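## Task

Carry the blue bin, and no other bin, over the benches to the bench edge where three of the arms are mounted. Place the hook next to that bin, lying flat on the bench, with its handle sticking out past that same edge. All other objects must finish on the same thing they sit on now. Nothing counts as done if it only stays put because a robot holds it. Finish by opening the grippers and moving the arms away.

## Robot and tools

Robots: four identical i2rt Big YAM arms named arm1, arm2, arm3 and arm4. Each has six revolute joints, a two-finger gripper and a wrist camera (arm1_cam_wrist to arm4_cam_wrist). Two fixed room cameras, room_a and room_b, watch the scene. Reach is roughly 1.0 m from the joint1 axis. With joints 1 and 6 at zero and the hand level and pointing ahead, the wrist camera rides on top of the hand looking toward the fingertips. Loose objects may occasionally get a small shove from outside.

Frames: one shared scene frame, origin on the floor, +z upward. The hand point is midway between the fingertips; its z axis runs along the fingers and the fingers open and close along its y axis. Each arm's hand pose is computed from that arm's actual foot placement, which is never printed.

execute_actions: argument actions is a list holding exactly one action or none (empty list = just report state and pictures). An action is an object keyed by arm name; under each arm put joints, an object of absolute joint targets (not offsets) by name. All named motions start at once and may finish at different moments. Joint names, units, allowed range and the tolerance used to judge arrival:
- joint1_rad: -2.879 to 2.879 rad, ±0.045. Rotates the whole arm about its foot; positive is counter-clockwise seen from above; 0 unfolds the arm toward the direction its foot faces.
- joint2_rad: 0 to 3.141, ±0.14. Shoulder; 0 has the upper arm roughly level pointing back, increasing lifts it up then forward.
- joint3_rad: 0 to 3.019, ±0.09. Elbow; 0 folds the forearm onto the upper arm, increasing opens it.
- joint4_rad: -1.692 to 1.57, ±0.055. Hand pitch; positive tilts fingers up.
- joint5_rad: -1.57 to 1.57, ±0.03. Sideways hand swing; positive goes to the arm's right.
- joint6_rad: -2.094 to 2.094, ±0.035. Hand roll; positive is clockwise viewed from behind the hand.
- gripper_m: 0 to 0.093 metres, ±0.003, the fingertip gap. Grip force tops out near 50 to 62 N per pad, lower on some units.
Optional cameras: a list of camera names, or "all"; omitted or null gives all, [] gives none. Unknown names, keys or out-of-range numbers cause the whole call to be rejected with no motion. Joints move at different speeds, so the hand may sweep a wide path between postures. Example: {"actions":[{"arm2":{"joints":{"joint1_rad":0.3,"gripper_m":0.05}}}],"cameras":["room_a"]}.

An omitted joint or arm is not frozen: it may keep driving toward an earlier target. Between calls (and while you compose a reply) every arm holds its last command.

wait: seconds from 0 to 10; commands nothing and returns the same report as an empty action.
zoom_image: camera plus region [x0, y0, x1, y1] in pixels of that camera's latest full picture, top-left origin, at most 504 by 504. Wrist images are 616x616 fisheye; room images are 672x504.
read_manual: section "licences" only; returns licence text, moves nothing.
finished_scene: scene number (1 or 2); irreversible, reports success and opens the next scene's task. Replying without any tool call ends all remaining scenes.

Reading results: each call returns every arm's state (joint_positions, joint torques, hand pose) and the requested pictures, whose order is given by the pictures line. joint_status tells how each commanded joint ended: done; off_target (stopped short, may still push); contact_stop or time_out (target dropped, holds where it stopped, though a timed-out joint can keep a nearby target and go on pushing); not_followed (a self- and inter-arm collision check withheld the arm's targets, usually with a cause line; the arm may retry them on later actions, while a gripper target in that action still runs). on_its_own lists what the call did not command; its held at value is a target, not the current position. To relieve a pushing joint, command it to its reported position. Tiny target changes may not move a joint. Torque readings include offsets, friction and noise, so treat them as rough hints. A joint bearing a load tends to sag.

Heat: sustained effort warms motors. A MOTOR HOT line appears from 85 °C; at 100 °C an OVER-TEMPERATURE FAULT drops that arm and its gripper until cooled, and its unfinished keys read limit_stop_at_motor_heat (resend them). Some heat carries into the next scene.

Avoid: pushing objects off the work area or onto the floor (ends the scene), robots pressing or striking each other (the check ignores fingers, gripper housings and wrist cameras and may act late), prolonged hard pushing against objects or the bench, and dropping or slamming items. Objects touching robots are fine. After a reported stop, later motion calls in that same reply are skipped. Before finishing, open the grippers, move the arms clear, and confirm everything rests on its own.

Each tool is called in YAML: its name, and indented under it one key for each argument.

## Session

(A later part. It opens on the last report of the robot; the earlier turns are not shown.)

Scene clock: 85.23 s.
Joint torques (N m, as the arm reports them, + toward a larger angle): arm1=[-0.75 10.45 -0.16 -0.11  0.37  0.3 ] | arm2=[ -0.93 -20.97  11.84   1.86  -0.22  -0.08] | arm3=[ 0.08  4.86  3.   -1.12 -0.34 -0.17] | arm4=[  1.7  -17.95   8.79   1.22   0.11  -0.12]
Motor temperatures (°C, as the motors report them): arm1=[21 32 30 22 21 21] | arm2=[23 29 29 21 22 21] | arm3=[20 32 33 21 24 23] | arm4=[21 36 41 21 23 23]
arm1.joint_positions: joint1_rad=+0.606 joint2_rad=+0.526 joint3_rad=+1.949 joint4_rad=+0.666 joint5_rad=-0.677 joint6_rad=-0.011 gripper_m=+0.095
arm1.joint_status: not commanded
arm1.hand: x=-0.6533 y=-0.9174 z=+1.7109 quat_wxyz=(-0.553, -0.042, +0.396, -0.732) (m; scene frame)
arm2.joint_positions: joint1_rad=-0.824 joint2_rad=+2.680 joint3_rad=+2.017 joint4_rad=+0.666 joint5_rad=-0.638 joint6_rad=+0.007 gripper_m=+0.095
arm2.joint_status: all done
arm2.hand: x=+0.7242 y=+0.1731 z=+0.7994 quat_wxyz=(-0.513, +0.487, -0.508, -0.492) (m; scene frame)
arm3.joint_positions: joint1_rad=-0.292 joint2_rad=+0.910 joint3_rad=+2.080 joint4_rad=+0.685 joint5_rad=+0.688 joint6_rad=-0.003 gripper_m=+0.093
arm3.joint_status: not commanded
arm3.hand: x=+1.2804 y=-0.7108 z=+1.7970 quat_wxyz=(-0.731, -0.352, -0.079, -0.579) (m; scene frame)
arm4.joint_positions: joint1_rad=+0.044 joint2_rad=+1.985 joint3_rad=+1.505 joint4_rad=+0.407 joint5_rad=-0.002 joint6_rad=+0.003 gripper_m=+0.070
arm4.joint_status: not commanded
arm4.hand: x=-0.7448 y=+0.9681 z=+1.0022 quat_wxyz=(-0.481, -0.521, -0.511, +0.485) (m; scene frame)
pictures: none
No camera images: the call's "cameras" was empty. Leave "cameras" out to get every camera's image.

execute_actions:
  actions:
    - {"arm2":{"joints":{"gripper_m":0,"joint4_rad":0.635}}}
  cameras: []

execute_actions:
  actions:
    - {"arm2":{"joints":{"joint2_rad":2.66,"joint6_rad":1.58}}}
  cameras: []

execute_actions:
  actions:
    - {"arm2":{"joints":{"joint2_rad":2.42,"joint4_rad":0.48}}}
  cameras: ["arm2_cam_wrist"]

execute_actions:
  actions:
    - {"arm2":{"joints":{"joint1_rad":-0.37,"joint5_rad":-0.2}}}
  cameras: []

execute_actions:
  actions:
    - {"arm2":{"joints":{"joint1_rad":0.09,"joint5_rad":0.25}}}
  cameras: []

execute_actions:
  actions:
    - {"arm2":{"joints":{"joint1_rad":0.55,"joint5_rad":0.7}}}
  cameras: []

execute_actions:
  actions:
    - {"arm2":{"joints":{"joint2_rad":2.62,"joint4_rad":0.69}}}
  cameras: ["arm2_cam_wrist"]

Scene clock: 96.37 s.
Joint torques (N m, as the arm reports them, + toward a larger angle): arm1=[-0.74 10.47 -0.16 -0.1   0.37  0.3 ] | arm2=[ -1.08 -20.58  11.74   1.72  -0.23  -0.05] | arm3=[ 0.09  4.61  3.01 -1.08 -0.32 -0.17] | arm4=[  1.7  -17.95   8.79   1.22   0.11  -0.12]
Motor temperatures (°C, as the motors report them): arm1=[21 32 30 22 21 21] | arm2=[23 30 31 21 22 21] | arm3=[20 30 31 21 24 23] | arm4=[21 36 41 21 23 23]
arm1.joint_positions: joint1_rad=+0.606 joint2_rad=+0.526 joint3_rad=+1.949 joint4_rad=+0.666 joint5_rad=-0.677 joint6_rad=-0.011 gripper_m=+0.095
arm1.joint_status: not commanded
arm1.hand: x=-0.6533 y=-0.9174 z=+1.7109 quat_wxyz=(-0.553, -0.042, +0.396, -0.732) (m; scene frame)
arm2.joint_positions: joint1_rad=-0.824 joint2_rad=+2.681 joint3_rad=+2.017 joint4_rad=+0.645 joint5_rad=-0.638 joint6_rad=+0.006 gripper_m=+0.031
arm2.joint_status: gripper_m off_target (ended at +0.031, target +0.000); the others done
arm2.hand: x=+0.7242 y=+0.1730 z=+0.7944 quat_wxyz=(-0.505, +0.488, -0.515, -0.491) (m; scene frame)
arm3.joint_positions: joint1_rad=-0.292 joint2_rad=+0.910 joint3_rad=+2.080 joint4_rad=+0.685 joint5_rad=+0.688 joint6_rad=-0.003 gripper_m=+0.093
arm3.joint_status: not commanded
arm3.hand: x=+1.2804 y=-0.7108 z=+1.7970 quat_wxyz=(-0.731, -0.352, -0.079, -0.579) (m; scene frame)
arm4.joint_positions: joint1_rad=+0.044 joint2_rad=+1.985 joint3_rad=+1.505 joint4_rad=+0.407 joint5_rad=-0.002 joint6_rad=+0.003 gripper_m=+0.070
arm4.joint_status: not commanded
arm4.hand: x=-0.7448 y=+0.9681 z=+1.0022 quat_wxyz=(-0.481, -0.521, -0.511, +0.485) (m; scene frame)
pictures: none
No camera images: the call's "cameras" was empty. Leave "cameras" out to get every camera's image.

Scene clock: 98.53 s.
Joint torques (N m, as the arm reports them, + toward a larger angle): arm1=[-0.75 10.46 -0.16 -0.1   0.37  0.3 ] | arm2=[ -0.9  -23.2   11.88   2.04  -0.23   0.  ] | arm3=[ 0.29  5.05  2.87 -1.21 -0.33 -0.19] | arm4=[  1.7  -17.94   8.79   1.23   0.11  -0.12]
Motor temperatures (°C, as the motors report them): arm1=[21 32 30 22 21 21] | arm2=[23 31 32 21 22 21] | arm3=[20 30 31 21 24 23] | arm4=[21 36 41 21 23 23]
arm1.joint_positions: joint1_rad=+0.606 joint2_rad=+0.526 joint3_rad=+1.949 joint4_rad=+0.666 joint5_rad=-0.677 joint6_rad=-0.011 gripper_m=+0.095
arm1.joint_status: not commanded
arm1.hand: x=-0.6533 y=-0.9174 z=+1.7109 quat_wxyz=(-0.553, -0.042, +0.396, -0.732) (m; scene frame)
arm2.joint_positions: joint1_rad=-0.824 joint2_rad=+2.679 joint3_rad=+2.017 joint4_rad=+0.638 joint5_rad=-0.638 joint6_rad=+1.571 gripper_m=+0.031
arm2.joint_status: all done
arm2.hand: x=+0.7243 y=+0.1732 z=+0.7946 quat_wxyz=(-0.011, -0.018, -0.711, -0.703) (m; scene frame)
arm3.joint_positions: joint1_rad=-0.292 joint2_rad=+0.910 joint3_rad=+2.080 joint4_rad=+0.685 joint5_rad=+0.688 joint6_rad=-0.003 gripper_m=+0.093
arm3.joint_status: not commanded
arm3.hand: x=+1.2804 y=-0.7108 z=+1.7970 quat_wxyz=(-0.731, -0.352, -0.079, -0.579) (m; scene frame)
arm4.joint_positions: joint1_rad=+0.044 joint2_rad=+1.985 joint3_rad=+1.505 joint4_rad=+0.407 joint5_rad=-0.002 joint6_rad=+0.003 gripper_m=+0.070
arm4.joint_status: not commanded
arm4.hand: x=-0.7448 y=+0.9681 z=+1.0022 quat_wxyz=(-0.481, -0.521, -0.511, +0.485) (m; scene frame)
pictures: none
No camera images: the call's "cameras" was empty. Leave "cameras" out to get every camera's image.

Scene clock: 100.07 s.
Joint torques (N m, as the arm reports them, + toward a larger angle): arm1=[-0.72 10.44 -0.17 -0.1   0.37  0.3 ] | arm2=[ -1.58 -24.15  12.77   3.2   -0.15  -0.06] | arm3=[ 0.09  4.74  2.99 -1.2  -0.36 -0.18] | arm4=[  1.7  -17.93   8.8    1.22   0.11  -0.12]
Motor temperatures (°C, as the motors report them): arm1=[21 32 29 22 21 21] | arm2=[23 31 32 21 22 21] | arm3=[20 30 30 21 24 23] | arm4=[21 36 41 21 23 23]
arm1.joint_positions: joint1_rad=+0.606 joint2_rad=+0.526 joint3_rad=+1.949 joint4_rad=+0.666 joint5_rad=-0.677 joint6_rad=-0.011 gripper_m=+0.095
arm1.joint_status: not commanded
arm1.hand: x=-0.6533 y=-0.9174 z=+1.7109 quat_wxyz=(-0.553, -0.042, +0.396, -0.732) (m; scene frame)
arm2.joint_positions: joint1_rad=-0.824 joint2_rad=+2.453 joint3_rad=+2.017 joint4_rad=+0.455 joint5_rad=-0.639 joint6_rad=+1.573 gripper_m=+0.031
arm2.joint_status: all done
arm2.hand: x=+0.7304 y=+0.1808 z=+0.9568 quat_wxyz=(-0.019, -0.009, -0.699, -0.715) (m; scene frame)
arm3.joint_positions: joint1_rad=-0.292 joint2_rad=+0.910 joint3_rad=+2.080 joint4_rad=+0.685 joint5_rad=+0.688 joint6_rad=-0.003 gripper_m=+0.093
arm3.joint_status: not commanded
arm3.hand: x=+1.2804 y=-0.7108 z=+1.7970 quat_wxyz=(-0.731, -0.352, -0.079, -0.579) (m; scene frame)
arm4.joint_positions: joint1_rad=+0.044 joint2_rad=+1.985 joint3_rad=+1.505 joint4_rad=+0.407 joint5_rad=-0.002 joint6_rad=+0.003 gripper_m=+0.070
arm4.joint_status: not commanded
arm4.hand: x=-0.7448 y=+0.9681 z=+1.0022 quat_wxyz=(-0.481, -0.521, -0.511, +0.485) (m; scene frame)
pictures: arm2_cam_wrist
Images, in order (width x height): arm2_cam_wrist 616x616.

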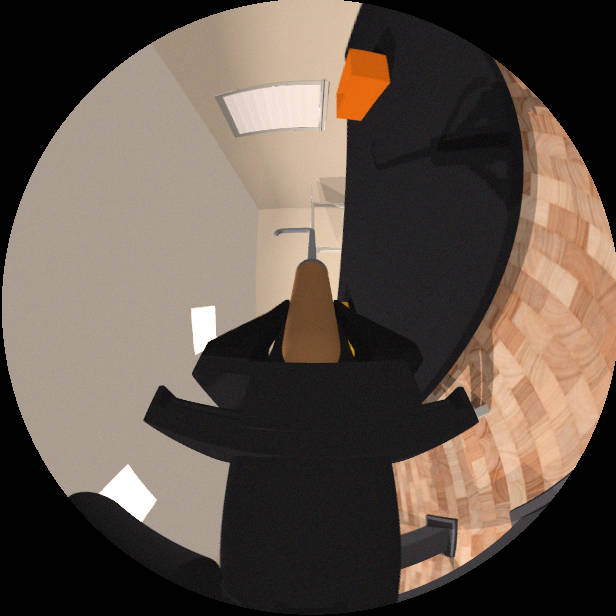

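Scene clock: 102.50 s.
Joint torques (N m, as the arm reports them, + toward a larger angle): arm1=[-0.74 10.45 -0.17 -0.11  0.37  0.3 ] | arm2=[ -0.94 -23.7   12.84   3.3   -0.12  -0.06] | arm3=[ 0.12  4.91  2.86 -1.15 -0.35 -0.18] | arm4=[  1.68 -17.92   8.79   1.22   0.11  -0.12]
Motor temperatures (°C, as the motors report them): arm1=[21 32 29 22 21 21] | arm2=[23 31 33 21 22 21] | arm3=[20 30 30 21 24 23] | arm4=[21 36 41 21 23 23]
arm1.joint_positions: joint1_rad=+0.606 joint2_rad=+0.526 joint3_rad=+1.949 joint4_rad=+0.666 joint5_rad=-0.677 joint6_rad=-0.011 gripper_m=+0.095
arm1.joint_status: not commanded
arm1.hand: x=-0.6533 y=-0.9174 z=+1.7109 quat_wxyz=(-0.553, -0.042, +0.396, -0.732) (m; scene frame)
arm2.joint_positions: joint1_rad=-0.365 joint2_rad=+2.453 joint3_rad=+2.017 joint4_rad=+0.455 joint5_rad=-0.200 joint6_rad=+1.575 gripper_m=+0.031
arm2.joint_status: all done
arm2.hand: x=+0.4082 y=+0.3346 z=+0.9568 quat_wxyz=(-0.008, -0.005, -0.698, -0.716) (m; scene frame)
arm3.joint_positions: joint1_rad=-0.292 joint2_rad=+0.910 joint3_rad=+2.080 joint4_rad=+0.685 joint5_rad=+0.688 joint6_rad=-0.003 gripper_m=+0.093
arm3.joint_status: not commanded
arm3.hand: x=+1.2804 y=-0.7108 z=+1.7970 quat_wxyz=(-0.731, -0.352, -0.079, -0.579) (m; scene frame)
arm4.joint_positions: joint1_rad=+0.044 joint2_rad=+1.985 joint3_rad=+1.505 joint4_rad=+0.407 joint5_rad=-0.002 joint6_rad=+0.003 gripper_m=+0.070
arm4.joint_status: not commanded
arm4.hand: x=-0.7448 y=+0.9681 z=+1.0022 quat_wxyz=(-0.481, -0.521, -0.511, +0.485) (m; scene frame)
pictures: none
No camera images: the call's "cameras" was empty. Leave "cameras" out to get every camera's image.

Scene clock: 104.93 s.
Joint torques (N m, as the arm reports them, + toward a larger angle): arm1=[-0.72 10.43 -0.16 -0.1   0.37  0.3 ] | arm2=[ -1.35 -24.29  12.97   3.36  -0.09  -0.1 ] | arm3=[ 0.21  4.84  3.   -1.12 -0.36 -0.17] | arm4=[  1.69 -17.96   8.79   1.22   0.11  -0.12]
Motor temperatures (°C, as the motors report them): arm1=[21 32 29 22 21 21] | arm2=[23 32 33 21 22 21] | arm3=[20 30 30 21 24 23] | arm4=[21 36 41 21 23 23]
arm1.joint_positions: joint1_rad=+0.606 joint2_rad=+0.526 joint3_rad=+1.949 joint4_rad=+0.666 joint5_rad=-0.677 joint6_rad=-0.011 gripper_m=+0.095
arm1.joint_status: not commanded
arm1.hand: x=-0.6533 y=-0.9174 z=+1.7109 quat_wxyz=(-0.553, -0.042, +0.396, -0.732) (m; scene frame)
arm2.joint_positions: joint1_rad=+0.095 joint2_rad=+2.453 joint3_rad=+2.017 joint4_rad=+0.455 joint5_rad=+0.249 joint6_rad=+1.576 gripper_m=+0.031
arm2.joint_status: all done
arm2.hand: x=+0.0518 y=+0.3311 z=+0.9550 quat_wxyz=(-0.002, -0.005, -0.698, -0.716) (m; scene frame)
arm3.joint_positions: joint1_rad=-0.292 joint2_rad=+0.910 joint3_rad=+2.080 joint4_rad=+0.685 joint5_rad=+0.688 joint6_rad=-0.003 gripper_m=+0.093
arm3.joint_status: not commanded
arm3.hand: x=+1.2804 y=-0.7108 z=+1.7970 quat_wxyz=(-0.731, -0.352, -0.079, -0.579) (m; scene frame)
arm4.joint_positions: joint1_rad=+0.044 joint2_rad=+1.985 joint3_rad=+1.505 joint4_rad=+0.407 joint5_rad=-0.002 joint6_rad=+0.003 gripper_m=+0.070
arm4.joint_status: not commanded
arm4.hand: x=-0.7448 y=+0.9681 z=+1.0022 quat_wxyz=(-0.481, -0.521, -0.511, +0.485) (m; scene frame)
pictures: none
No camera images: the call's "cameras" was empty. Leave "cameras" out to get every camera's image.

Scene clock: 107.17 s.
Joint torques (N m, as the arm reports them, + toward a larger angle): arm1=[-0.73 10.46 -0.16 -0.1   0.37  0.3 ] | arm2=[ -1.24 -25.01  12.68   2.98  -0.09  -0.08] | arm3=[ 0.49  5.03  2.97 -1.16 -0.33 -0.18] | arm4=[  1.71 -17.94   8.8    1.23   0.11  -0.12]
Motor temperatures (°C, as the motors report them): arm1=[21 32 29 22 21 21] | arm2=[23 32 34 21 22 21] | arm3=[20 30 30 21 24 23] | arm4=[21 36 41 21 23 23]
arm1.joint_positions: joint1_rad=+0.606 joint2_rad=+0.526 joint3_rad=+1.949 joint4_rad=+0.666 joint5_rad=-0.677 joint6_rad=-0.011 gripper_m=+0.095
arm1.joint_status: not commanded
arm1.hand: x=-0.6533 y=-0.9174 z=+1.7109 quat_wxyz=(-0.553, -0.042, +0.396, -0.732) (m; scene frame)
arm2.joint_positions: joint1_rad=+0.554 joint2_rad=+2.453 joint3_rad=+2.017 joint4_rad=+0.455 joint5_rad=+0.699 joint6_rad=+1.576 gripper_m=+0.031
arm2.joint_status: all done
arm2.hand: x=-0.2656 y=+0.1709 z=+0.9516 quat_wxyz=(+0.005, -0.004, -0.699, -0.715) (m; scene frame)
arm3.joint_positions: joint1_rad=-0.292 joint2_rad=+0.910 joint3_rad=+2.080 joint4_rad=+0.685 joint5_rad=+0.688 joint6_rad=-0.003 gripper_m=+0.093
arm3.joint_status: not commanded
arm3.hand: x=+1.2804 y=-0.7108 z=+1.7970 quat_wxyz=(-0.731, -0.352, -0.079, -0.579) (m; scene frame)
arm4.joint_positions: joint1_rad=+0.044 joint2_rad=+1.985 joint3_rad=+1.505 joint4_rad=+0.407 joint5_rad=-0.002 joint6_rad=+0.003 gripper_m=+0.070
arm4.joint_status: not commanded
arm4.hand: x=-0.7448 y=+0.9681 z=+1.0022 quat_wxyz=(-0.481, -0.521, -0.511, +0.485) (m; scene frame)
pictures: none
No camera images: the call's "cameras" was empty. Leave "cameras" out to get every camera's image.

Scene clock: 108.23 s.
Joint torques (N m, as the arm reports them, + toward a larger angle): arm1=[-0.75 10.44 -0.15 -0.11  0.37  0.3 ] | arm2=[ -0.95 -25.43  11.5    3.08  -0.12  -0.08] | arm3=[ 0.06  4.68  2.88 -1.11 -0.34 -0.18] | arm4=[  1.69 -17.96   8.78   1.22   0.11  -0.12]
Motor temperatures (°C, as the motors report them): arm1=[21 32 29 22 21 21] | arm2=[23 32 34 21 22 21] | arm3=[20 30 30 21 24 23] | arm4=[21 36 41 21 23 23]
arm1.joint_positions: joint1_rad=+0.606 joint2_rad=+0.526 joint3_rad=+1.949 joint4_rad=+0.666 joint5_rad=-0.677 joint6_rad=-0.011 gripper_m=+0.095
arm1.joint_status: not commanded
arm1.hand: x=-0.6533 y=-0.9174 z=+1.7109 quat_wxyz=(-0.553, -0.042, +0.396, -0.732) (m; scene frame)
arm2.joint_positions: joint1_rad=+0.554 joint2_rad=+2.676 joint3_rad=+2.019 joint4_rad=+0.663 joint5_rad=+0.700 joint6_rad=+1.577 gripper_m=+0.031
arm2.joint_status: all done
arm2.hand: x=-0.2576 y=+0.1641 z=+0.7981 quat_wxyz=(+0.002, -0.002, -0.703, -0.711) (m; scene frame)
arm3.joint_positions: joint1_rad=-0.292 joint2_rad=+0.910 joint3_rad=+2.080 joint4_rad=+0.685 joint5_rad=+0.688 joint6_rad=-0.003 gripper_m=+0.093
arm3.joint_status: not commanded
arm3.hand: x=+1.2804 y=-0.7108 z=+1.7970 quat_wxyz=(-0.731, -0.352, -0.079, -0.579) (m; scene frame)
arm4.joint_positions: joint1_rad=+0.044 joint2_rad=+1.985 joint3_rad=+1.505 joint4_rad=+0.407 joint5_rad=-0.002 joint6_rad=+0.003 gripper_m=+0.070
arm4.joint_status: not commanded
arm4.hand: x=-0.7448 y=+0.9681 z=+1.0022 quat_wxyz=(-0.481, -0.521, -0.511, +0.485) (m; scene frame)
pictures: arm2_cam_wrist
Images, in order (width x height): arm2_cam_wrist 616x616.

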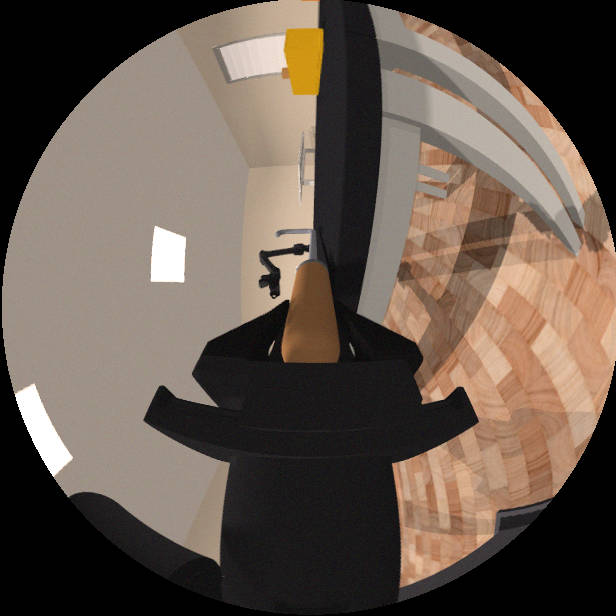

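execute_actions:
  actions:
    - {"arm2":{"joints":{"joint6_rad":-0.01,"joint2_rad":2.69}},"arm1":{"joints":{"joint1_rad":-0.535,"joint3_rad":1.89,"joint4_rad":0.72,"joint5_rad":-0.66}}}
  cameras: []

execute_actions:
  actions:
    - {"arm2":{"joints":{"gripper_m":0.093}}}
  cameras: []

execute_actions:
  actions:
    - {"arm2":{"joints":{"joint2_rad":0.9}},"arm1":{"joints":{"joint2_rad":1.0}}}
  cameras: []

execute_actions:
  actions:
    - {"arm2":{"joints":{"joint1_rad":-0.3}},"arm1":{"joints":{"joint2_rad":2.5}}}
  cameras: ["arm1_cam_wrist"]

Scene clock: 118.07 s.
Joint torques (N m, as the arm reports them, + toward a larger angle): arm1=[-0.74  9.83  0.21 -0.17  0.53  0.3 ] | arm2=[ -1.03 -21.58  11.71   2.96  -0.04  -0.17] | arm3=[ 0.21  4.68  2.98 -1.13 -0.35 -0.16] | arm4=[  1.69 -17.92   8.8    1.22   0.11  -0.12]
Motor temperatures (°C, as the motors report them): arm1=[21 32 29 22 21 21] | arm2=[23 34 34 21 22 21] | arm3=[20 29 29 21 24 23] | arm4=[21 36 41 21 23 23]
arm1.joint_positions: joint1_rad=-0.534 joint2_rad=+0.525 joint3_rad=+1.892 joint4_rad=+0.708 joint5_rad=-0.661 joint6_rad=-0.011 gripper_m=+0.095
arm1.joint_status: all done
arm1.hand: x=-0.9687 y=-0.7535 z=+1.7109 quat_wxyz=(-0.861, +0.179, +0.347, -0.325) (m; scene frame)
arm2.joint_positions: joint1_rad=+0.554 joint2_rad=+2.681 joint3_rad=+2.019 joint4_rad=+0.668 joint5_rad=+0.698 joint6_rad=+0.005 gripper_m=+0.031
arm2.joint_status: all done
arm2.hand: x=-0.2574 y=+0.1637 z=+0.7947 quat_wxyz=(-0.502, +0.497, -0.498, -0.504) (m; scene frame)
arm3.joint_positions: joint1_rad=-0.292 joint2_rad=+0.910 joint3_rad=+2.080 joint4_rad=+0.685 joint5_rad=+0.688 joint6_rad=-0.003 gripper_m=+0.093
arm3.joint_status: not commanded
arm3.hand: x=+1.2804 y=-0.7108 z=+1.7970 quat_wxyz=(-0.731, -0.352, -0.079, -0.579) (m; scene frame)
arm4.joint_positions: joint1_rad=+0.044 joint2_rad=+1.985 joint3_rad=+1.505 joint4_rad=+0.407 joint5_rad=-0.002 joint6_rad=+0.003 gripper_m=+0.070
arm4.joint_status: not commanded
arm4.hand: x=-0.7448 y=+0.9681 z=+1.0022 quat_wxyz=(-0.481, -0.521, -0.511, +0.485) (m; scene frame)
pictures: none
No camera images: the call's "cameras" was empty. Leave "cameras" out to get every camera's image.

Scene clock: 118.77 s.
Joint torques (N m, as the arm reports them, + toward a larger angle): arm1=[-0.74  9.83  0.22 -0.16  0.53  0.3 ] | arm2=[ -1.5  -21.11  11.67   2.82  -0.08  -0.13] | arm3=[ 0.3   4.69  3.06 -1.19 -0.34 -0.19] | arm4=[  1.7  -17.94   8.79   1.22   0.11  -0.12]
Motor temperatures (°C, as the motors report them): arm1=[21 32 29 22 21 21] | arm2=[23 34 34 21 22 21] | arm3=[20 29 29 21 24 23] | arm4=[21 36 41 21 23 23]
arm1.joint_positions: joint1_rad=-0.534 joint2_rad=+0.525 joint3_rad=+1.892 joint4_rad=+0.708 joint5_rad=-0.661 joint6_rad=-0.011 gripper_m=+0.095
arm1.joint_status: not commanded
arm1.hand: x=-0.9687 y=-0.7535 z=+1.7109 quat_wxyz=(-0.861, +0.179, +0.347, -0.325) (m; scene frame)
arm2.joint_positions: joint1_rad=+0.554 joint2_rad=+2.681 joint3_rad=+2.019 joint4_rad=+0.672 joint5_rad=+0.698 joint6_rad=-0.003 gripper_m=+0.093
arm2.joint_status: all done
arm2.hand: x=-0.2575 y=+0.1637 z=+0.7959 quat_wxyz=(-0.504, +0.497, -0.496, -0.504) (m; scene frame)
arm3.joint_positions: joint1_rad=-0.292 joint2_rad=+0.910 joint3_rad=+2.080 joint4_rad=+0.685 joint5_rad=+0.688 joint6_rad=-0.003 gripper_m=+0.093
arm3.joint_status: not commanded
arm3.hand: x=+1.2804 y=-0.7108 z=+1.7970 quat_wxyz=(-0.731, -0.352, -0.079, -0.579) (m; scene frame)
arm4.joint_positions: joint1_rad=+0.044 joint2_rad=+1.985 joint3_rad=+1.505 joint4_rad=+0.407 joint5_rad=-0.002 joint6_rad=+0.003 gripper_m=+0.070
arm4.joint_status: not commanded
arm4.hand: x=-0.7448 y=+0.9681 z=+1.0022 quat_wxyz=(-0.481, -0.521, -0.511, +0.485) (m; scene frame)
pictures: none
No camera images: the call's "cameras" was empty. Leave "cameras" out to get every camera's image.

Scene clock: 121.43 s.
Joint torques (N m, as the arm reports them, + toward a larger angle): arm1=[-0.67 -0.04  6.66  0.45  0.59  0.3 ] | arm2=[-0.78  3.79  2.68 -0.66 -0.45 -0.14] | arm3=[ 0.32  4.83  2.87 -1.22 -0.35 -0.18] | arm4=[  1.7  -17.95   8.8    1.22   0.11  -0.12]
Motor temperatures (°C, as the motors report them): arm1=[21 31 29 22 21 21] | arm2=[23 33 33 21 22 21] | arm3=[20 29 29 21 24 23] | arm4=[21 36 41 21 23 23]
arm1.joint_positions: joint1_rad=-0.534 joint2_rad=+0.993 joint3_rad=+1.879 joint4_rad=+0.713 joint5_rad=-0.661 joint6_rad=-0.011 gripper_m=+0.095
arm1.joint_status: all done
arm1.hand: x=-0.7197 y=-0.4355 z=+1.7609 quat_wxyz=(-0.854, +0.286, +0.152, -0.407) (m; scene frame)
arm2.joint_positions: joint1_rad=+0.554 joint2_rad=+0.905 joint3_rad=+2.063 joint4_rad=+0.695 joint5_rad=+0.697 joint6_rad=-0.005 gripper_m=+0.093
arm2.joint_status: all done
arm2.hand: x=+0.3557 y=-0.5788 z=+1.8063 quat_wxyz=(-0.351, -0.261, -0.247, -0.865) (m; scene frame)
arm3.joint_positions: joint1_rad=-0.292 joint2_rad=+0.910 joint3_rad=+2.080 joint4_rad=+0.685 joint5_rad=+0.688 joint6_rad=-0.003 gripper_m=+0.093
arm3.joint_status: not commanded
arm3.hand: x=+1.2804 y=-0.7108 z=+1.7970 quat_wxyz=(-0.731, -0.352, -0.079, -0.579) (m; scene frame)
arm4.joint_positions: joint1_rad=+0.044 joint2_rad=+1.985 joint3_rad=+1.505 joint4_rad=+0.407 joint5_rad=-0.002 joint6_rad=+0.003 gripper_m=+0.070
arm4.joint_status: not commanded
arm4.hand: x=-0.7448 y=+0.9681 z=+1.0022 quat_wxyz=(-0.481, -0.521, -0.511, +0.485) (m; scene frame)
pictures: none
No camera images: the call's "cameras" was empty. Leave "cameras" out to get every camera's image.

Scene clock: 123.27 s.
Joint torques (N m, as the arm reports them, + toward a larger angle): arm1=[ -0.7  -23.67  11.67   2.71   0.06   0.24] | arm2=[-1.61  3.86  2.66 -0.67 -0.47 -0.13] | arm3=[ 0.1   4.96  2.93 -1.18 -0.34 -0.18] | arm4=[  1.69 -17.96   8.79   1.22   0.11  -0.12]
Motor temperatures (°C, as the motors report them): arm1=[21 32 30 22 21 21] | arm2=[23 33 32 21 22 21] | arm3=[20 29 29 21 24 23] | arm4=[21 36 41 21 23 23]
arm1.joint_positions: joint1_rad=-0.534 joint2_rad=+2.501 joint3_rad=+1.870 joint4_rad=+0.718 joint5_rad=-0.658 joint6_rad=-0.010 gripper_m=+0.095
arm1.joint_status: all done
arm1.hand: x=-0.2470 y=+0.1700 z=+0.8584 quat_wxyz=(-0.531, +0.496, -0.471, -0.499) (m; scene frame)
arm2.joint_positions: joint1_rad=-0.289 joint2_rad=+0.905 joint3_rad=+2.063 joint4_rad=+0.695 joint5_rad=+0.698 joint6_rad=-0.005 gripper_m=+0.093
arm2.joint_status: all done
arm2.hand: x=+0.3319 y=-0.6799 z=+1.8053 quat_wxyz=(-0.672, -0.343, -0.119, -0.645) (m; scene frame)
arm3.joint_positions: joint1_rad=-0.292 joint2_rad=+0.910 joint3_rad=+2.080 joint4_rad=+0.685 joint5_rad=+0.688 joint6_rad=-0.003 gripper_m=+0.093
arm3.joint_status: not commanded
arm3.hand: x=+1.2804 y=-0.7108 z=+1.7970 quat_wxyz=(-0.731, -0.352, -0.079, -0.579) (m; scene frame)
arm4.joint_positions: joint1_rad=+0.044 joint2_rad=+1.985 joint3_rad=+1.505 joint4_rad=+0.407 joint5_rad=-0.002 joint6_rad=+0.003 gripper_m=+0.070
arm4.joint_status: not commanded
arm4.hand: x=-0.7448 y=+0.9681 z=+1.0022 quat_wxyz=(-0.481, -0.521, -0.511, +0.485) (m; scene frame)
pictures: arm1_cam_wrist
Images, in order (width x height): arm1_cam_wrist 616x616.

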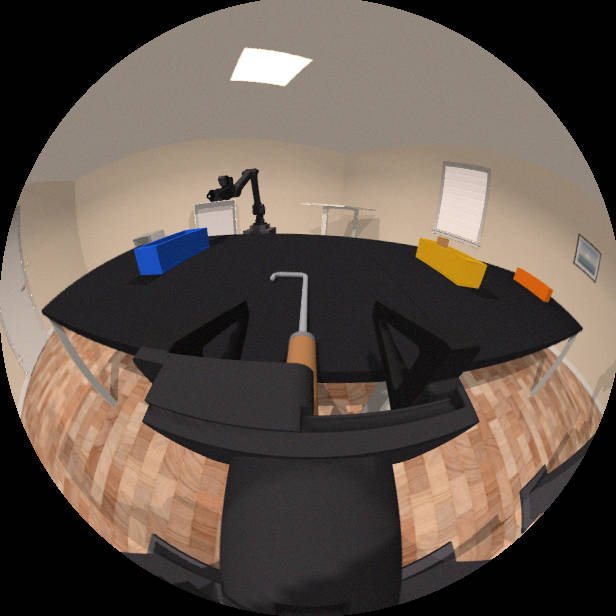

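execute_actions:
  actions:
    - {"arm1":{"joints":{"joint2_rad":2.595}}}
  cameras: ["arm1_cam_wrist"]

Scene clock: 127.03 s.
Joint torques (N m, as the arm reports them, + toward a larger angle): arm1=[ -0.48 -22.5   11.02   2.79   0.03   0.23] | arm2=[-1.61  4.43  2.56 -0.77 -0.46 -0.17] | arm3=[ 0.46  4.79  2.93 -1.12 -0.34 -0.18] | arm4=[  1.71 -17.96   8.8    1.23   0.11  -0.12]
Motor temperatures (°C, as the motors report them): arm1=[21 33 31 22 21 21] | arm2=[23 32 31 21 22 21] | arm3=[20 29 29 21 24 23] | arm4=[21 36 41 21 23 23]
arm1.joint_positions: joint1_rad=-0.534 joint2_rad=+2.573 joint3_rad=+1.870 joint4_rad=+0.718 joint5_rad=-0.658 joint6_rad=-0.010 gripper_m=+0.095
arm1.joint_status: all done
arm1.hand: x=-0.2504 y=+0.1658 z=+0.7968 quat_wxyz=(-0.506, +0.500, -0.497, -0.497) (m; scene frame)
arm2.joint_positions: joint1_rad=-0.289 joint2_rad=+0.905 joint3_rad=+2.063 joint4_rad=+0.695 joint5_rad=+0.698 joint6_rad=-0.005 gripper_m=+0.093
arm2.joint_status: not commanded
arm2.hand: x=+0.3319 y=-0.6799 z=+1.8053 quat_wxyz=(-0.672, -0.343, -0.119, -0.645) (m; scene frame)
arm3.joint_positions: joint1_rad=-0.292 joint2_rad=+0.910 joint3_rad=+2.080 joint4_rad=+0.685 joint5_rad=+0.688 joint6_rad=-0.003 gripper_m=+0.093
arm3.joint_status: not commanded
arm3.hand: x=+1.2804 y=-0.7108 z=+1.7970 quat_wxyz=(-0.731, -0.352, -0.079, -0.579) (m; scene frame)
arm4.joint_positions: joint1_rad=+0.044 joint2_rad=+1.985 joint3_rad=+1.505 joint4_rad=+0.407 joint5_rad=-0.002 joint6_rad=+0.003 gripper_m=+0.070
arm4.joint_status: not commanded
arm4.hand: x=-0.7448 y=+0.9681 z=+1.0022 quat_wxyz=(-0.481, -0.521, -0.511, +0.485) (m; scene frame)
pictures: arm1_cam_wrist
Images, in order (width x height): arm1_cam_wrist 616x616.

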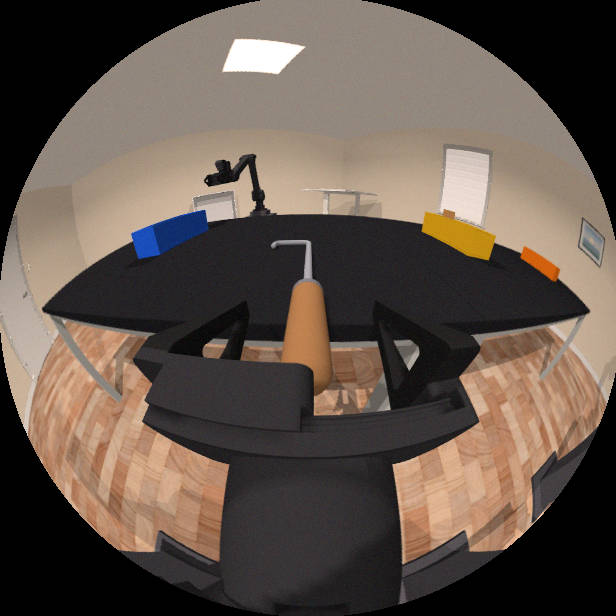

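execute_actions:
  actions:
    - {"arm1":{"joints":{"joint4_rad":0.645}}}
  cameras: []

execute_actions:
  actions:
    - {"arm1":{"joints":{"gripper_m":0}}}
  cameras: []

execute_actions:
  actions:
    - {"arm1":{"joints":{"joint2_rad":2.5,"joint6_rad":-0.8}}}
  cameras: []

execute_actions:
  actions:
    - {"arm1":{"joints":{"joint2_rad":2.43,"joint6_rad":-1.56}}}
  cameras: ["arm1_cam_wrist"]

execute_actions:
  actions:
    - {"arm1":{"joints":{"joint2_rad":2.09,"joint3_rad":1.54,"joint4_rad":0.74,"joint5_rad":-0.3,"joint1_rad":-0.2}}}
  cameras: []

execute_actions:
  actions:
    - {"arm1":{"joints":{"joint1_rad":0.18,"joint5_rad":0}}}
  cameras: ["arm1_cam_wrist","arm4_cam_wrist","room_a"]

Scene clock: 136.60 s.
Joint torques (N m, as the arm reports them, + toward a larger angle): arm1=[ -0.65 -22.55  11.23   2.01   0.     0.23] | arm2=[-1.56  4.04  2.7  -0.79 -0.45 -0.14] | arm3=[ 0.09  4.55  2.98 -1.17 -0.35 -0.19] | arm4=[  1.73 -17.92   8.79   1.22   0.11  -0.12]
Motor temperatures (°C, as the motors report them): arm1=[21 35 33 22 21 21] | arm2=[23 30 29 21 22 21] | arm3=[20 29 29 21 24 23] | arm4=[21 36 41 21 23 23]
arm1.joint_positions: joint1_rad=-0.534 joint2_rad=+2.573 joint3_rad=+1.870 joint4_rad=+0.660 joint5_rad=-0.658 joint6_rad=-0.010 gripper_m=+0.095
arm1.joint_status: all done
arm1.hand: x=-0.2506 y=+0.1656 z=+0.7846 quat_wxyz=(-0.486, +0.503, -0.517, -0.494) (m; scene frame)
arm2.joint_positions: joint1_rad=-0.289 joint2_rad=+0.905 joint3_rad=+2.063 joint4_rad=+0.695 joint5_rad=+0.698 joint6_rad=-0.005 gripper_m=+0.093
arm2.joint_status: not commanded
arm2.hand: x=+0.3319 y=-0.6799 z=+1.8053 quat_wxyz=(-0.672, -0.343, -0.119, -0.645) (m; scene frame)
arm3.joint_positions: joint1_rad=-0.292 joint2_rad=+0.910 joint3_rad=+2.080 joint4_rad=+0.685 joint5_rad=+0.688 joint6_rad=-0.003 gripper_m=+0.093
arm3.joint_status: not commanded
arm3.hand: x=+1.2804 y=-0.7108 z=+1.7970 quat_wxyz=(-0.731, -0.352, -0.079, -0.579) (m; scene frame)
arm4.joint_positions: joint1_rad=+0.044 joint2_rad=+1.985 joint3_rad=+1.505 joint4_rad=+0.407 joint5_rad=-0.002 joint6_rad=+0.003 gripper_m=+0.070
arm4.joint_status: not commanded
arm4.hand: x=-0.7448 y=+0.9681 z=+1.0022 quat_wxyz=(-0.481, -0.521, -0.511, +0.485) (m; scene frame)
pictures: none
No camera images: the call's "cameras" was empty. Leave "cameras" out to get every camera's image.

Scene clock: 137.33 s.
Joint torques (N m, as the arm reports them, + toward a larger angle): arm1=[ -0.7  -22.17  11.18   1.98   0.08   0.22] | arm2=[-1.71  4.49  2.6  -0.76 -0.5  -0.15] | arm3=[ 0.43  4.75  2.92 -1.08 -0.36 -0.21] | arm4=[  1.71 -17.94   8.79   1.23   0.11  -0.12]
Motor temperatures (°C, as the motors report them): arm1=[21 35 33 22 21 21] | arm2=[23 29 29 21 22 21] | arm3=[20 29 29 21 24 23] | arm4=[21 36 41 21 23 23]
arm1.joint_positions: joint1_rad=-0.534 joint2_rad=+2.573 joint3_rad=+1.870 joint4_rad=+0.660 joint5_rad=-0.660 joint6_rad=-0.010 gripper_m=+0.031
arm1.joint_status: gripper_m off_target (ended at +0.031, target +0.000)
arm1.hand: x=-0.2509 y=+0.1656 z=+0.7846 quat_wxyz=(-0.485, +0.503, -0.517, -0.495) (m; scene frame)
arm2.joint_positions: joint1_rad=-0.289 joint2_rad=+0.905 joint3_rad=+2.063 joint4_rad=+0.695 joint5_rad=+0.698 joint6_rad=-0.005 gripper_m=+0.093
arm2.joint_status: not commanded
arm2.hand: x=+0.3319 y=-0.6799 z=+1.8053 quat_wxyz=(-0.672, -0.343, -0.119, -0.645) (m; scene frame)
arm3.joint_positions: joint1_rad=-0.292 joint2_rad=+0.910 joint3_rad=+2.080 joint4_rad=+0.685 joint5_rad=+0.688 joint6_rad=-0.003 gripper_m=+0.093
arm3.joint_status: not commanded
arm3.hand: x=+1.2804 y=-0.7108 z=+1.7970 quat_wxyz=(-0.731, -0.352, -0.079, -0.579) (m; scene frame)
arm4.joint_positions: joint1_rad=+0.044 joint2_rad=+1.985 joint3_rad=+1.505 joint4_rad=+0.407 joint5_rad=-0.002 joint6_rad=+0.003 gripper_m=+0.070
arm4.joint_status: not commanded
arm4.hand: x=-0.7448 y=+0.9681 z=+1.0022 quat_wxyz=(-0.481, -0.521, -0.511, +0.485) (m; scene frame)
pictures: none
No camera images: the call's "cameras" was empty. Leave "cameras" out to get every camera's image.

Scene clock: 139.07 s.
Joint torques (N m, as the arm reports them, + toward a larger angle): arm1=[ -0.66 -25.85  11.4    2.36   0.18  -0.17] | arm2=[-1.68  4.14  2.59 -0.65 -0.47 -0.15] | arm3=[ 0.06  4.9   2.93 -1.19 -0.34 -0.2 ] | arm4=[  1.69 -17.94   8.81   1.23   0.11  -0.12]
Motor temperatures (°C, as the motors report them): arm1=[21 35 33 22 21 21] | arm2=[23 29 28 21 22 21] | arm3=[20 29 29 21 24 23] | arm4=[21 36 41 21 23 23]
arm1.joint_positions: joint1_rad=-0.534 joint2_rad=+2.530 joint3_rad=+1.870 joint4_rad=+0.650 joint5_rad=-0.662 joint6_rad=-0.769 gripper_m=+0.031
arm1.joint_status: all done
arm1.hand: x=-0.2486 y=+0.1689 z=+0.8195 quat_wxyz=(-0.645, +0.654, -0.283, -0.278) (m; scene frame)
arm2.joint_positions: joint1_rad=-0.289 joint2_rad=+0.905 joint3_rad=+2.063 joint4_rad=+0.695 joint5_rad=+0.698 joint6_rad=-0.005 gripper_m=+0.093
arm2.joint_status: not commanded
arm2.hand: x=+0.3319 y=-0.6799 z=+1.8053 quat_wxyz=(-0.672, -0.343, -0.119, -0.645) (m; scene frame)
arm3.joint_positions: joint1_rad=-0.292 joint2_rad=+0.910 joint3_rad=+2.080 joint4_rad=+0.685 joint5_rad=+0.688 joint6_rad=-0.003 gripper_m=+0.093
arm3.joint_status: not commanded
arm3.hand: x=+1.2804 y=-0.7108 z=+1.7970 quat_wxyz=(-0.731, -0.352, -0.079, -0.579) (m; scene frame)
arm4.joint_positions: joint1_rad=+0.044 joint2_rad=+1.985 joint3_rad=+1.505 joint4_rad=+0.407 joint5_rad=-0.002 joint6_rad=+0.003 gripper_m=+0.070
arm4.joint_status: not commanded
arm4.hand: x=-0.7448 y=+0.9681 z=+1.0022 quat_wxyz=(-0.481, -0.521, -0.511, +0.485) (m; scene frame)
pictures: none
No camera images: the call's "cameras" was empty. Leave "cameras" out to get every camera's image.

Scene clock: 140.77 s.
Joint torques (N m, as the arm reports them, + toward a larger angle): arm1=[ -0.68 -28.13  11.59   2.98   0.11   0.07] | arm2=[-1.72  3.89  2.65 -0.85 -0.44 -0.17] | arm3=[ 0.59  5.08  2.92 -1.19 -0.35 -0.2 ] | arm4=[  1.67 -17.92   8.8    1.23   0.11  -0.12]
Motor temperatures (°C, as the motors report them): arm1=[21 36 33 22 21 21] | arm2=[23 29 28 21 22 21] | arm3=[20 29 29 21 24 23] | arm4=[21 36 41 21 23 23]
arm1.joint_positions: joint1_rad=-0.534 joint2_rad=+2.492 joint3_rad=+1.870 joint4_rad=+0.634 joint5_rad=-0.660 joint6_rad=-1.545 gripper_m=+0.031
arm1.joint_status: all done
arm1.hand: x=-0.2467 y=+0.1709 z=+0.8487 quat_wxyz=(-0.708, +0.706, -0.010, -0.008) (m; scene frame)
arm2.joint_positions: joint1_rad=-0.289 joint2_rad=+0.905 joint3_rad=+2.063 joint4_rad=+0.695 joint5_rad=+0.698 joint6_rad=-0.005 gripper_m=+0.093
arm2.joint_status: not commanded
arm2.hand: x=+0.3319 y=-0.6799 z=+1.8053 quat_wxyz=(-0.672, -0.343, -0.119, -0.645) (m; scene frame)
arm3.joint_positions: joint1_rad=-0.292 joint2_rad=+0.910 joint3_rad=+2.080 joint4_rad=+0.685 joint5_rad=+0.688 joint6_rad=-0.003 gripper_m=+0.093
arm3.joint_status: not commanded
arm3.hand: x=+1.2804 y=-0.7108 z=+1.7970 quat_wxyz=(-0.731, -0.352, -0.079, -0.579) (m; scene frame)
arm4.joint_positions: joint1_rad=+0.044 joint2_rad=+1.985 joint3_rad=+1.505 joint4_rad=+0.407 joint5_rad=-0.002 joint6_rad=+0.003 gripper_m=+0.070
arm4.joint_status: not commanded
arm4.hand: x=-0.7448 y=+0.9681 z=+1.0022 quat_wxyz=(-0.481, -0.521, -0.511, +0.485) (m; scene frame)
pictures: arm1_cam_wrist
Images, in order (width x height): arm1_cam_wrist 616x616.

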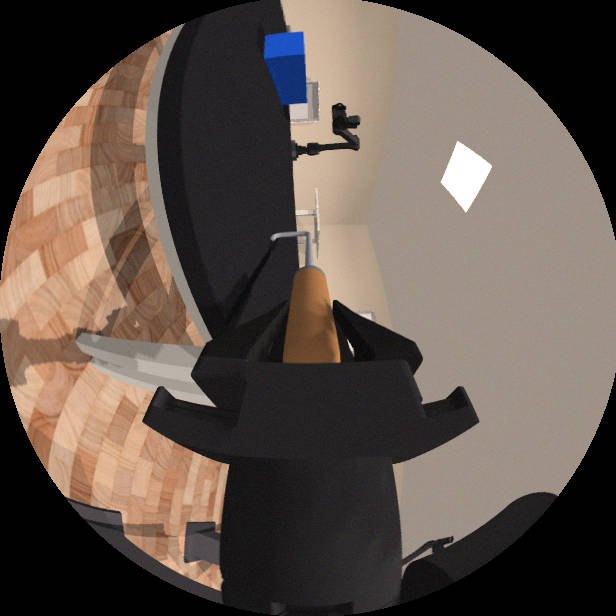

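Scene clock: 142.80 s.
Joint torques (N m, as the arm reports them, + toward a larger angle): arm1=[ -0.83 -22.92  11.96   4.69   0.14   0.06] | arm2=[-1.85  4.07  2.6  -0.78 -0.45 -0.13] | arm3=[ 0.13  4.75  2.83 -1.16 -0.34 -0.18] | arm4=[  1.69 -17.95   8.8    1.23   0.11  -0.12]
Motor temperatures (°C, as the motors report them): arm1=[21 36 34 22 21 21] | arm2=[23 29 28 21 22 21] | arm3=[20 29 29 21 24 23] | arm4=[21 36 42 21 23 23]
arm1.joint_positions: joint1_rad=-0.199 joint2_rad=+2.117 joint3_rad=+1.521 joint4_rad=+0.693 joint5_rad=-0.301 joint6_rad=-1.546 gripper_m=+0.031
arm1.joint_status: all done
arm1.hand: x=-0.4882 y=+0.2121 z=+0.9918 quat_wxyz=(-0.737, +0.676, -0.010, +0.009) (m; scene frame)
arm2.joint_positions: joint1_rad=-0.289 joint2_rad=+0.905 joint3_rad=+2.063 joint4_rad=+0.695 joint5_rad=+0.698 joint6_rad=-0.005 gripper_m=+0.093
arm2.joint_status: not commanded
arm2.hand: x=+0.3319 y=-0.6799 z=+1.8053 quat_wxyz=(-0.672, -0.343, -0.119, -0.645) (m; scene frame)
arm3.joint_positions: joint1_rad=-0.292 joint2_rad=+0.910 joint3_rad=+2.080 joint4_rad=+0.685 joint5_rad=+0.688 joint6_rad=-0.003 gripper_m=+0.093
arm3.joint_status: not commanded
arm3.hand: x=+1.2804 y=-0.7108 z=+1.7970 quat_wxyz=(-0.731, -0.352, -0.079, -0.579) (m; scene frame)
arm4.joint_positions: joint1_rad=+0.044 joint2_rad=+1.985 joint3_rad=+1.505 joint4_rad=+0.407 joint5_rad=-0.002 joint6_rad=+0.003 gripper_m=+0.070
arm4.joint_status: not commanded
arm4.hand: x=-0.7448 y=+0.9681 z=+1.0022 quat_wxyz=(-0.481, -0.521, -0.511, +0.485) (m; scene frame)
pictures: none
No camera images: the call's "cameras" was empty. Leave "cameras" out to get every camera's image.

Scene clock: 144.87 s.
Joint torques (N m, as the arm reports them, + toward a larger angle): arm1=[ -0.97 -22.19  11.84   4.69   0.09   0.06] | arm2=[-1.31  4.16  2.61 -0.76 -0.49 -0.14] | arm3=[ 0.12  4.89  2.94 -1.15 -0.32 -0.17] | arm4=[  1.72 -17.93   8.8    1.22   0.11  -0.12]
Motor temperatures (°C, as the motors report them): arm1=[21 36 34 22 21 21] | arm2=[23 28 28 21 22 21] | arm3=[20 29 29 21 24 23] | arm4=[21 36 42 21 23 23]
arm1.joint_positions: joint1_rad=+0.181 joint2_rad=+2.117 joint3_rad=+1.521 joint4_rad=+0.693 joint5_rad=+0.000 joint6_rad=-1.546 gripper_m=+0.031
arm1.joint_status: all done
arm1.hand: x=-0.7504 y=+0.2469 z=+0.9941 quat_wxyz=(-0.738, +0.674, +0.006, -0.030) (m; scene frame)
arm2.joint_positions: joint1_rad=-0.289 joint2_rad=+0.905 joint3_rad=+2.063 joint4_rad=+0.695 joint5_rad=+0.698 joint6_rad=-0.005 gripper_m=+0.093
arm2.joint_status: not commanded
arm2.hand: x=+0.3319 y=-0.6799 z=+1.8053 quat_wxyz=(-0.672, -0.343, -0.119, -0.645) (m; scene frame)
arm3.joint_positions: joint1_rad=-0.292 joint2_rad=+0.910 joint3_rad=+2.080 joint4_rad=+0.685 joint5_rad=+0.688 joint6_rad=-0.003 gripper_m=+0.093
arm3.joint_status: not commanded
arm3.hand: x=+1.2804 y=-0.7108 z=+1.7970 quat_wxyz=(-0.731, -0.352, -0.079, -0.579) (m; scene frame)
arm4.joint_positions: joint1_rad=+0.044 joint2_rad=+1.985 joint3_rad=+1.505 joint4_rad=+0.407 joint5_rad=-0.002 joint6_rad=+0.003 gripper_m=+0.070
arm4.joint_status: not commanded
arm4.hand: x=-0.7448 y=+0.9681 z=+1.0022 quat_wxyz=(-0.481, -0.521, -0.511, +0.485) (m; scene frame)
pictures: arm1_cam_wrist, arm4_cam_wrist, room_a
Images, in order (width x height): arm1_cam_wrist 616x616, arm4_cam_wrist 616x616, room_a 672x504.

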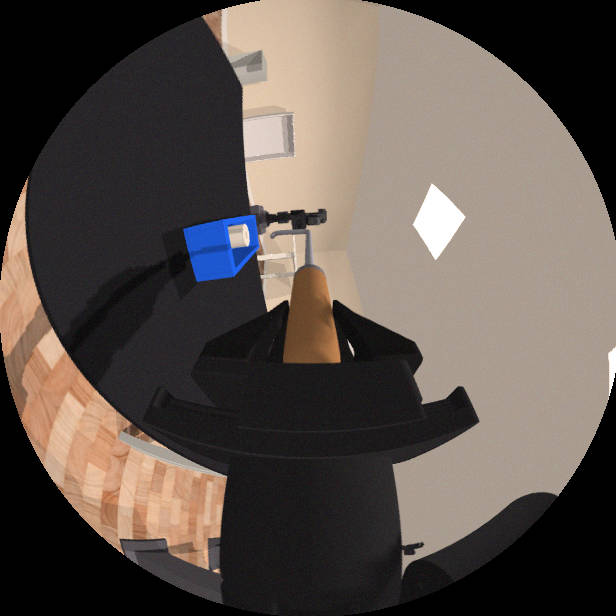

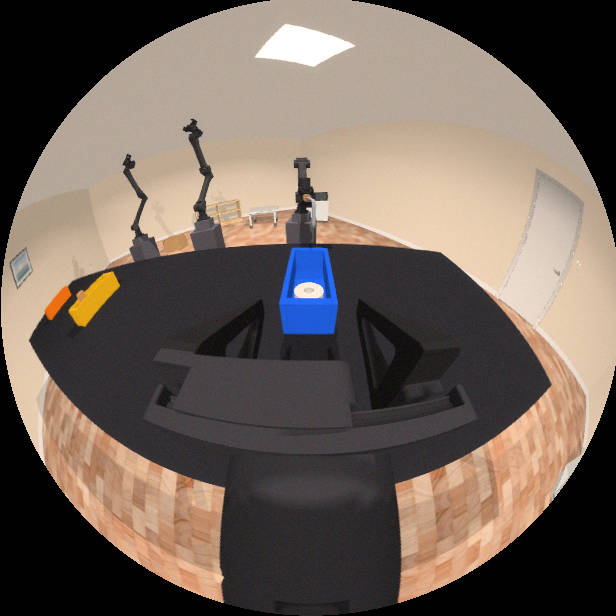

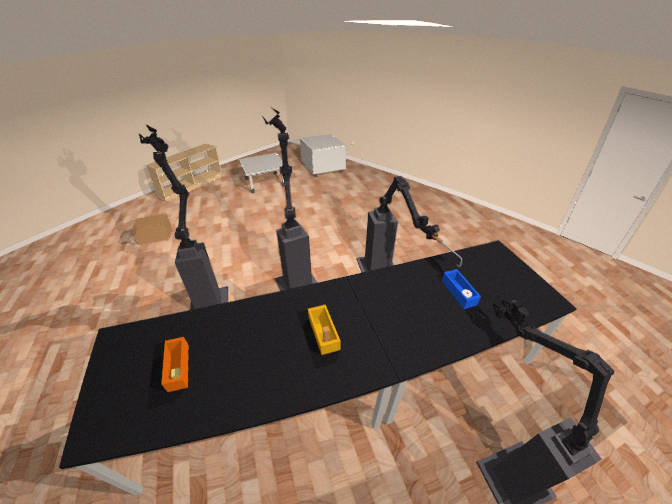

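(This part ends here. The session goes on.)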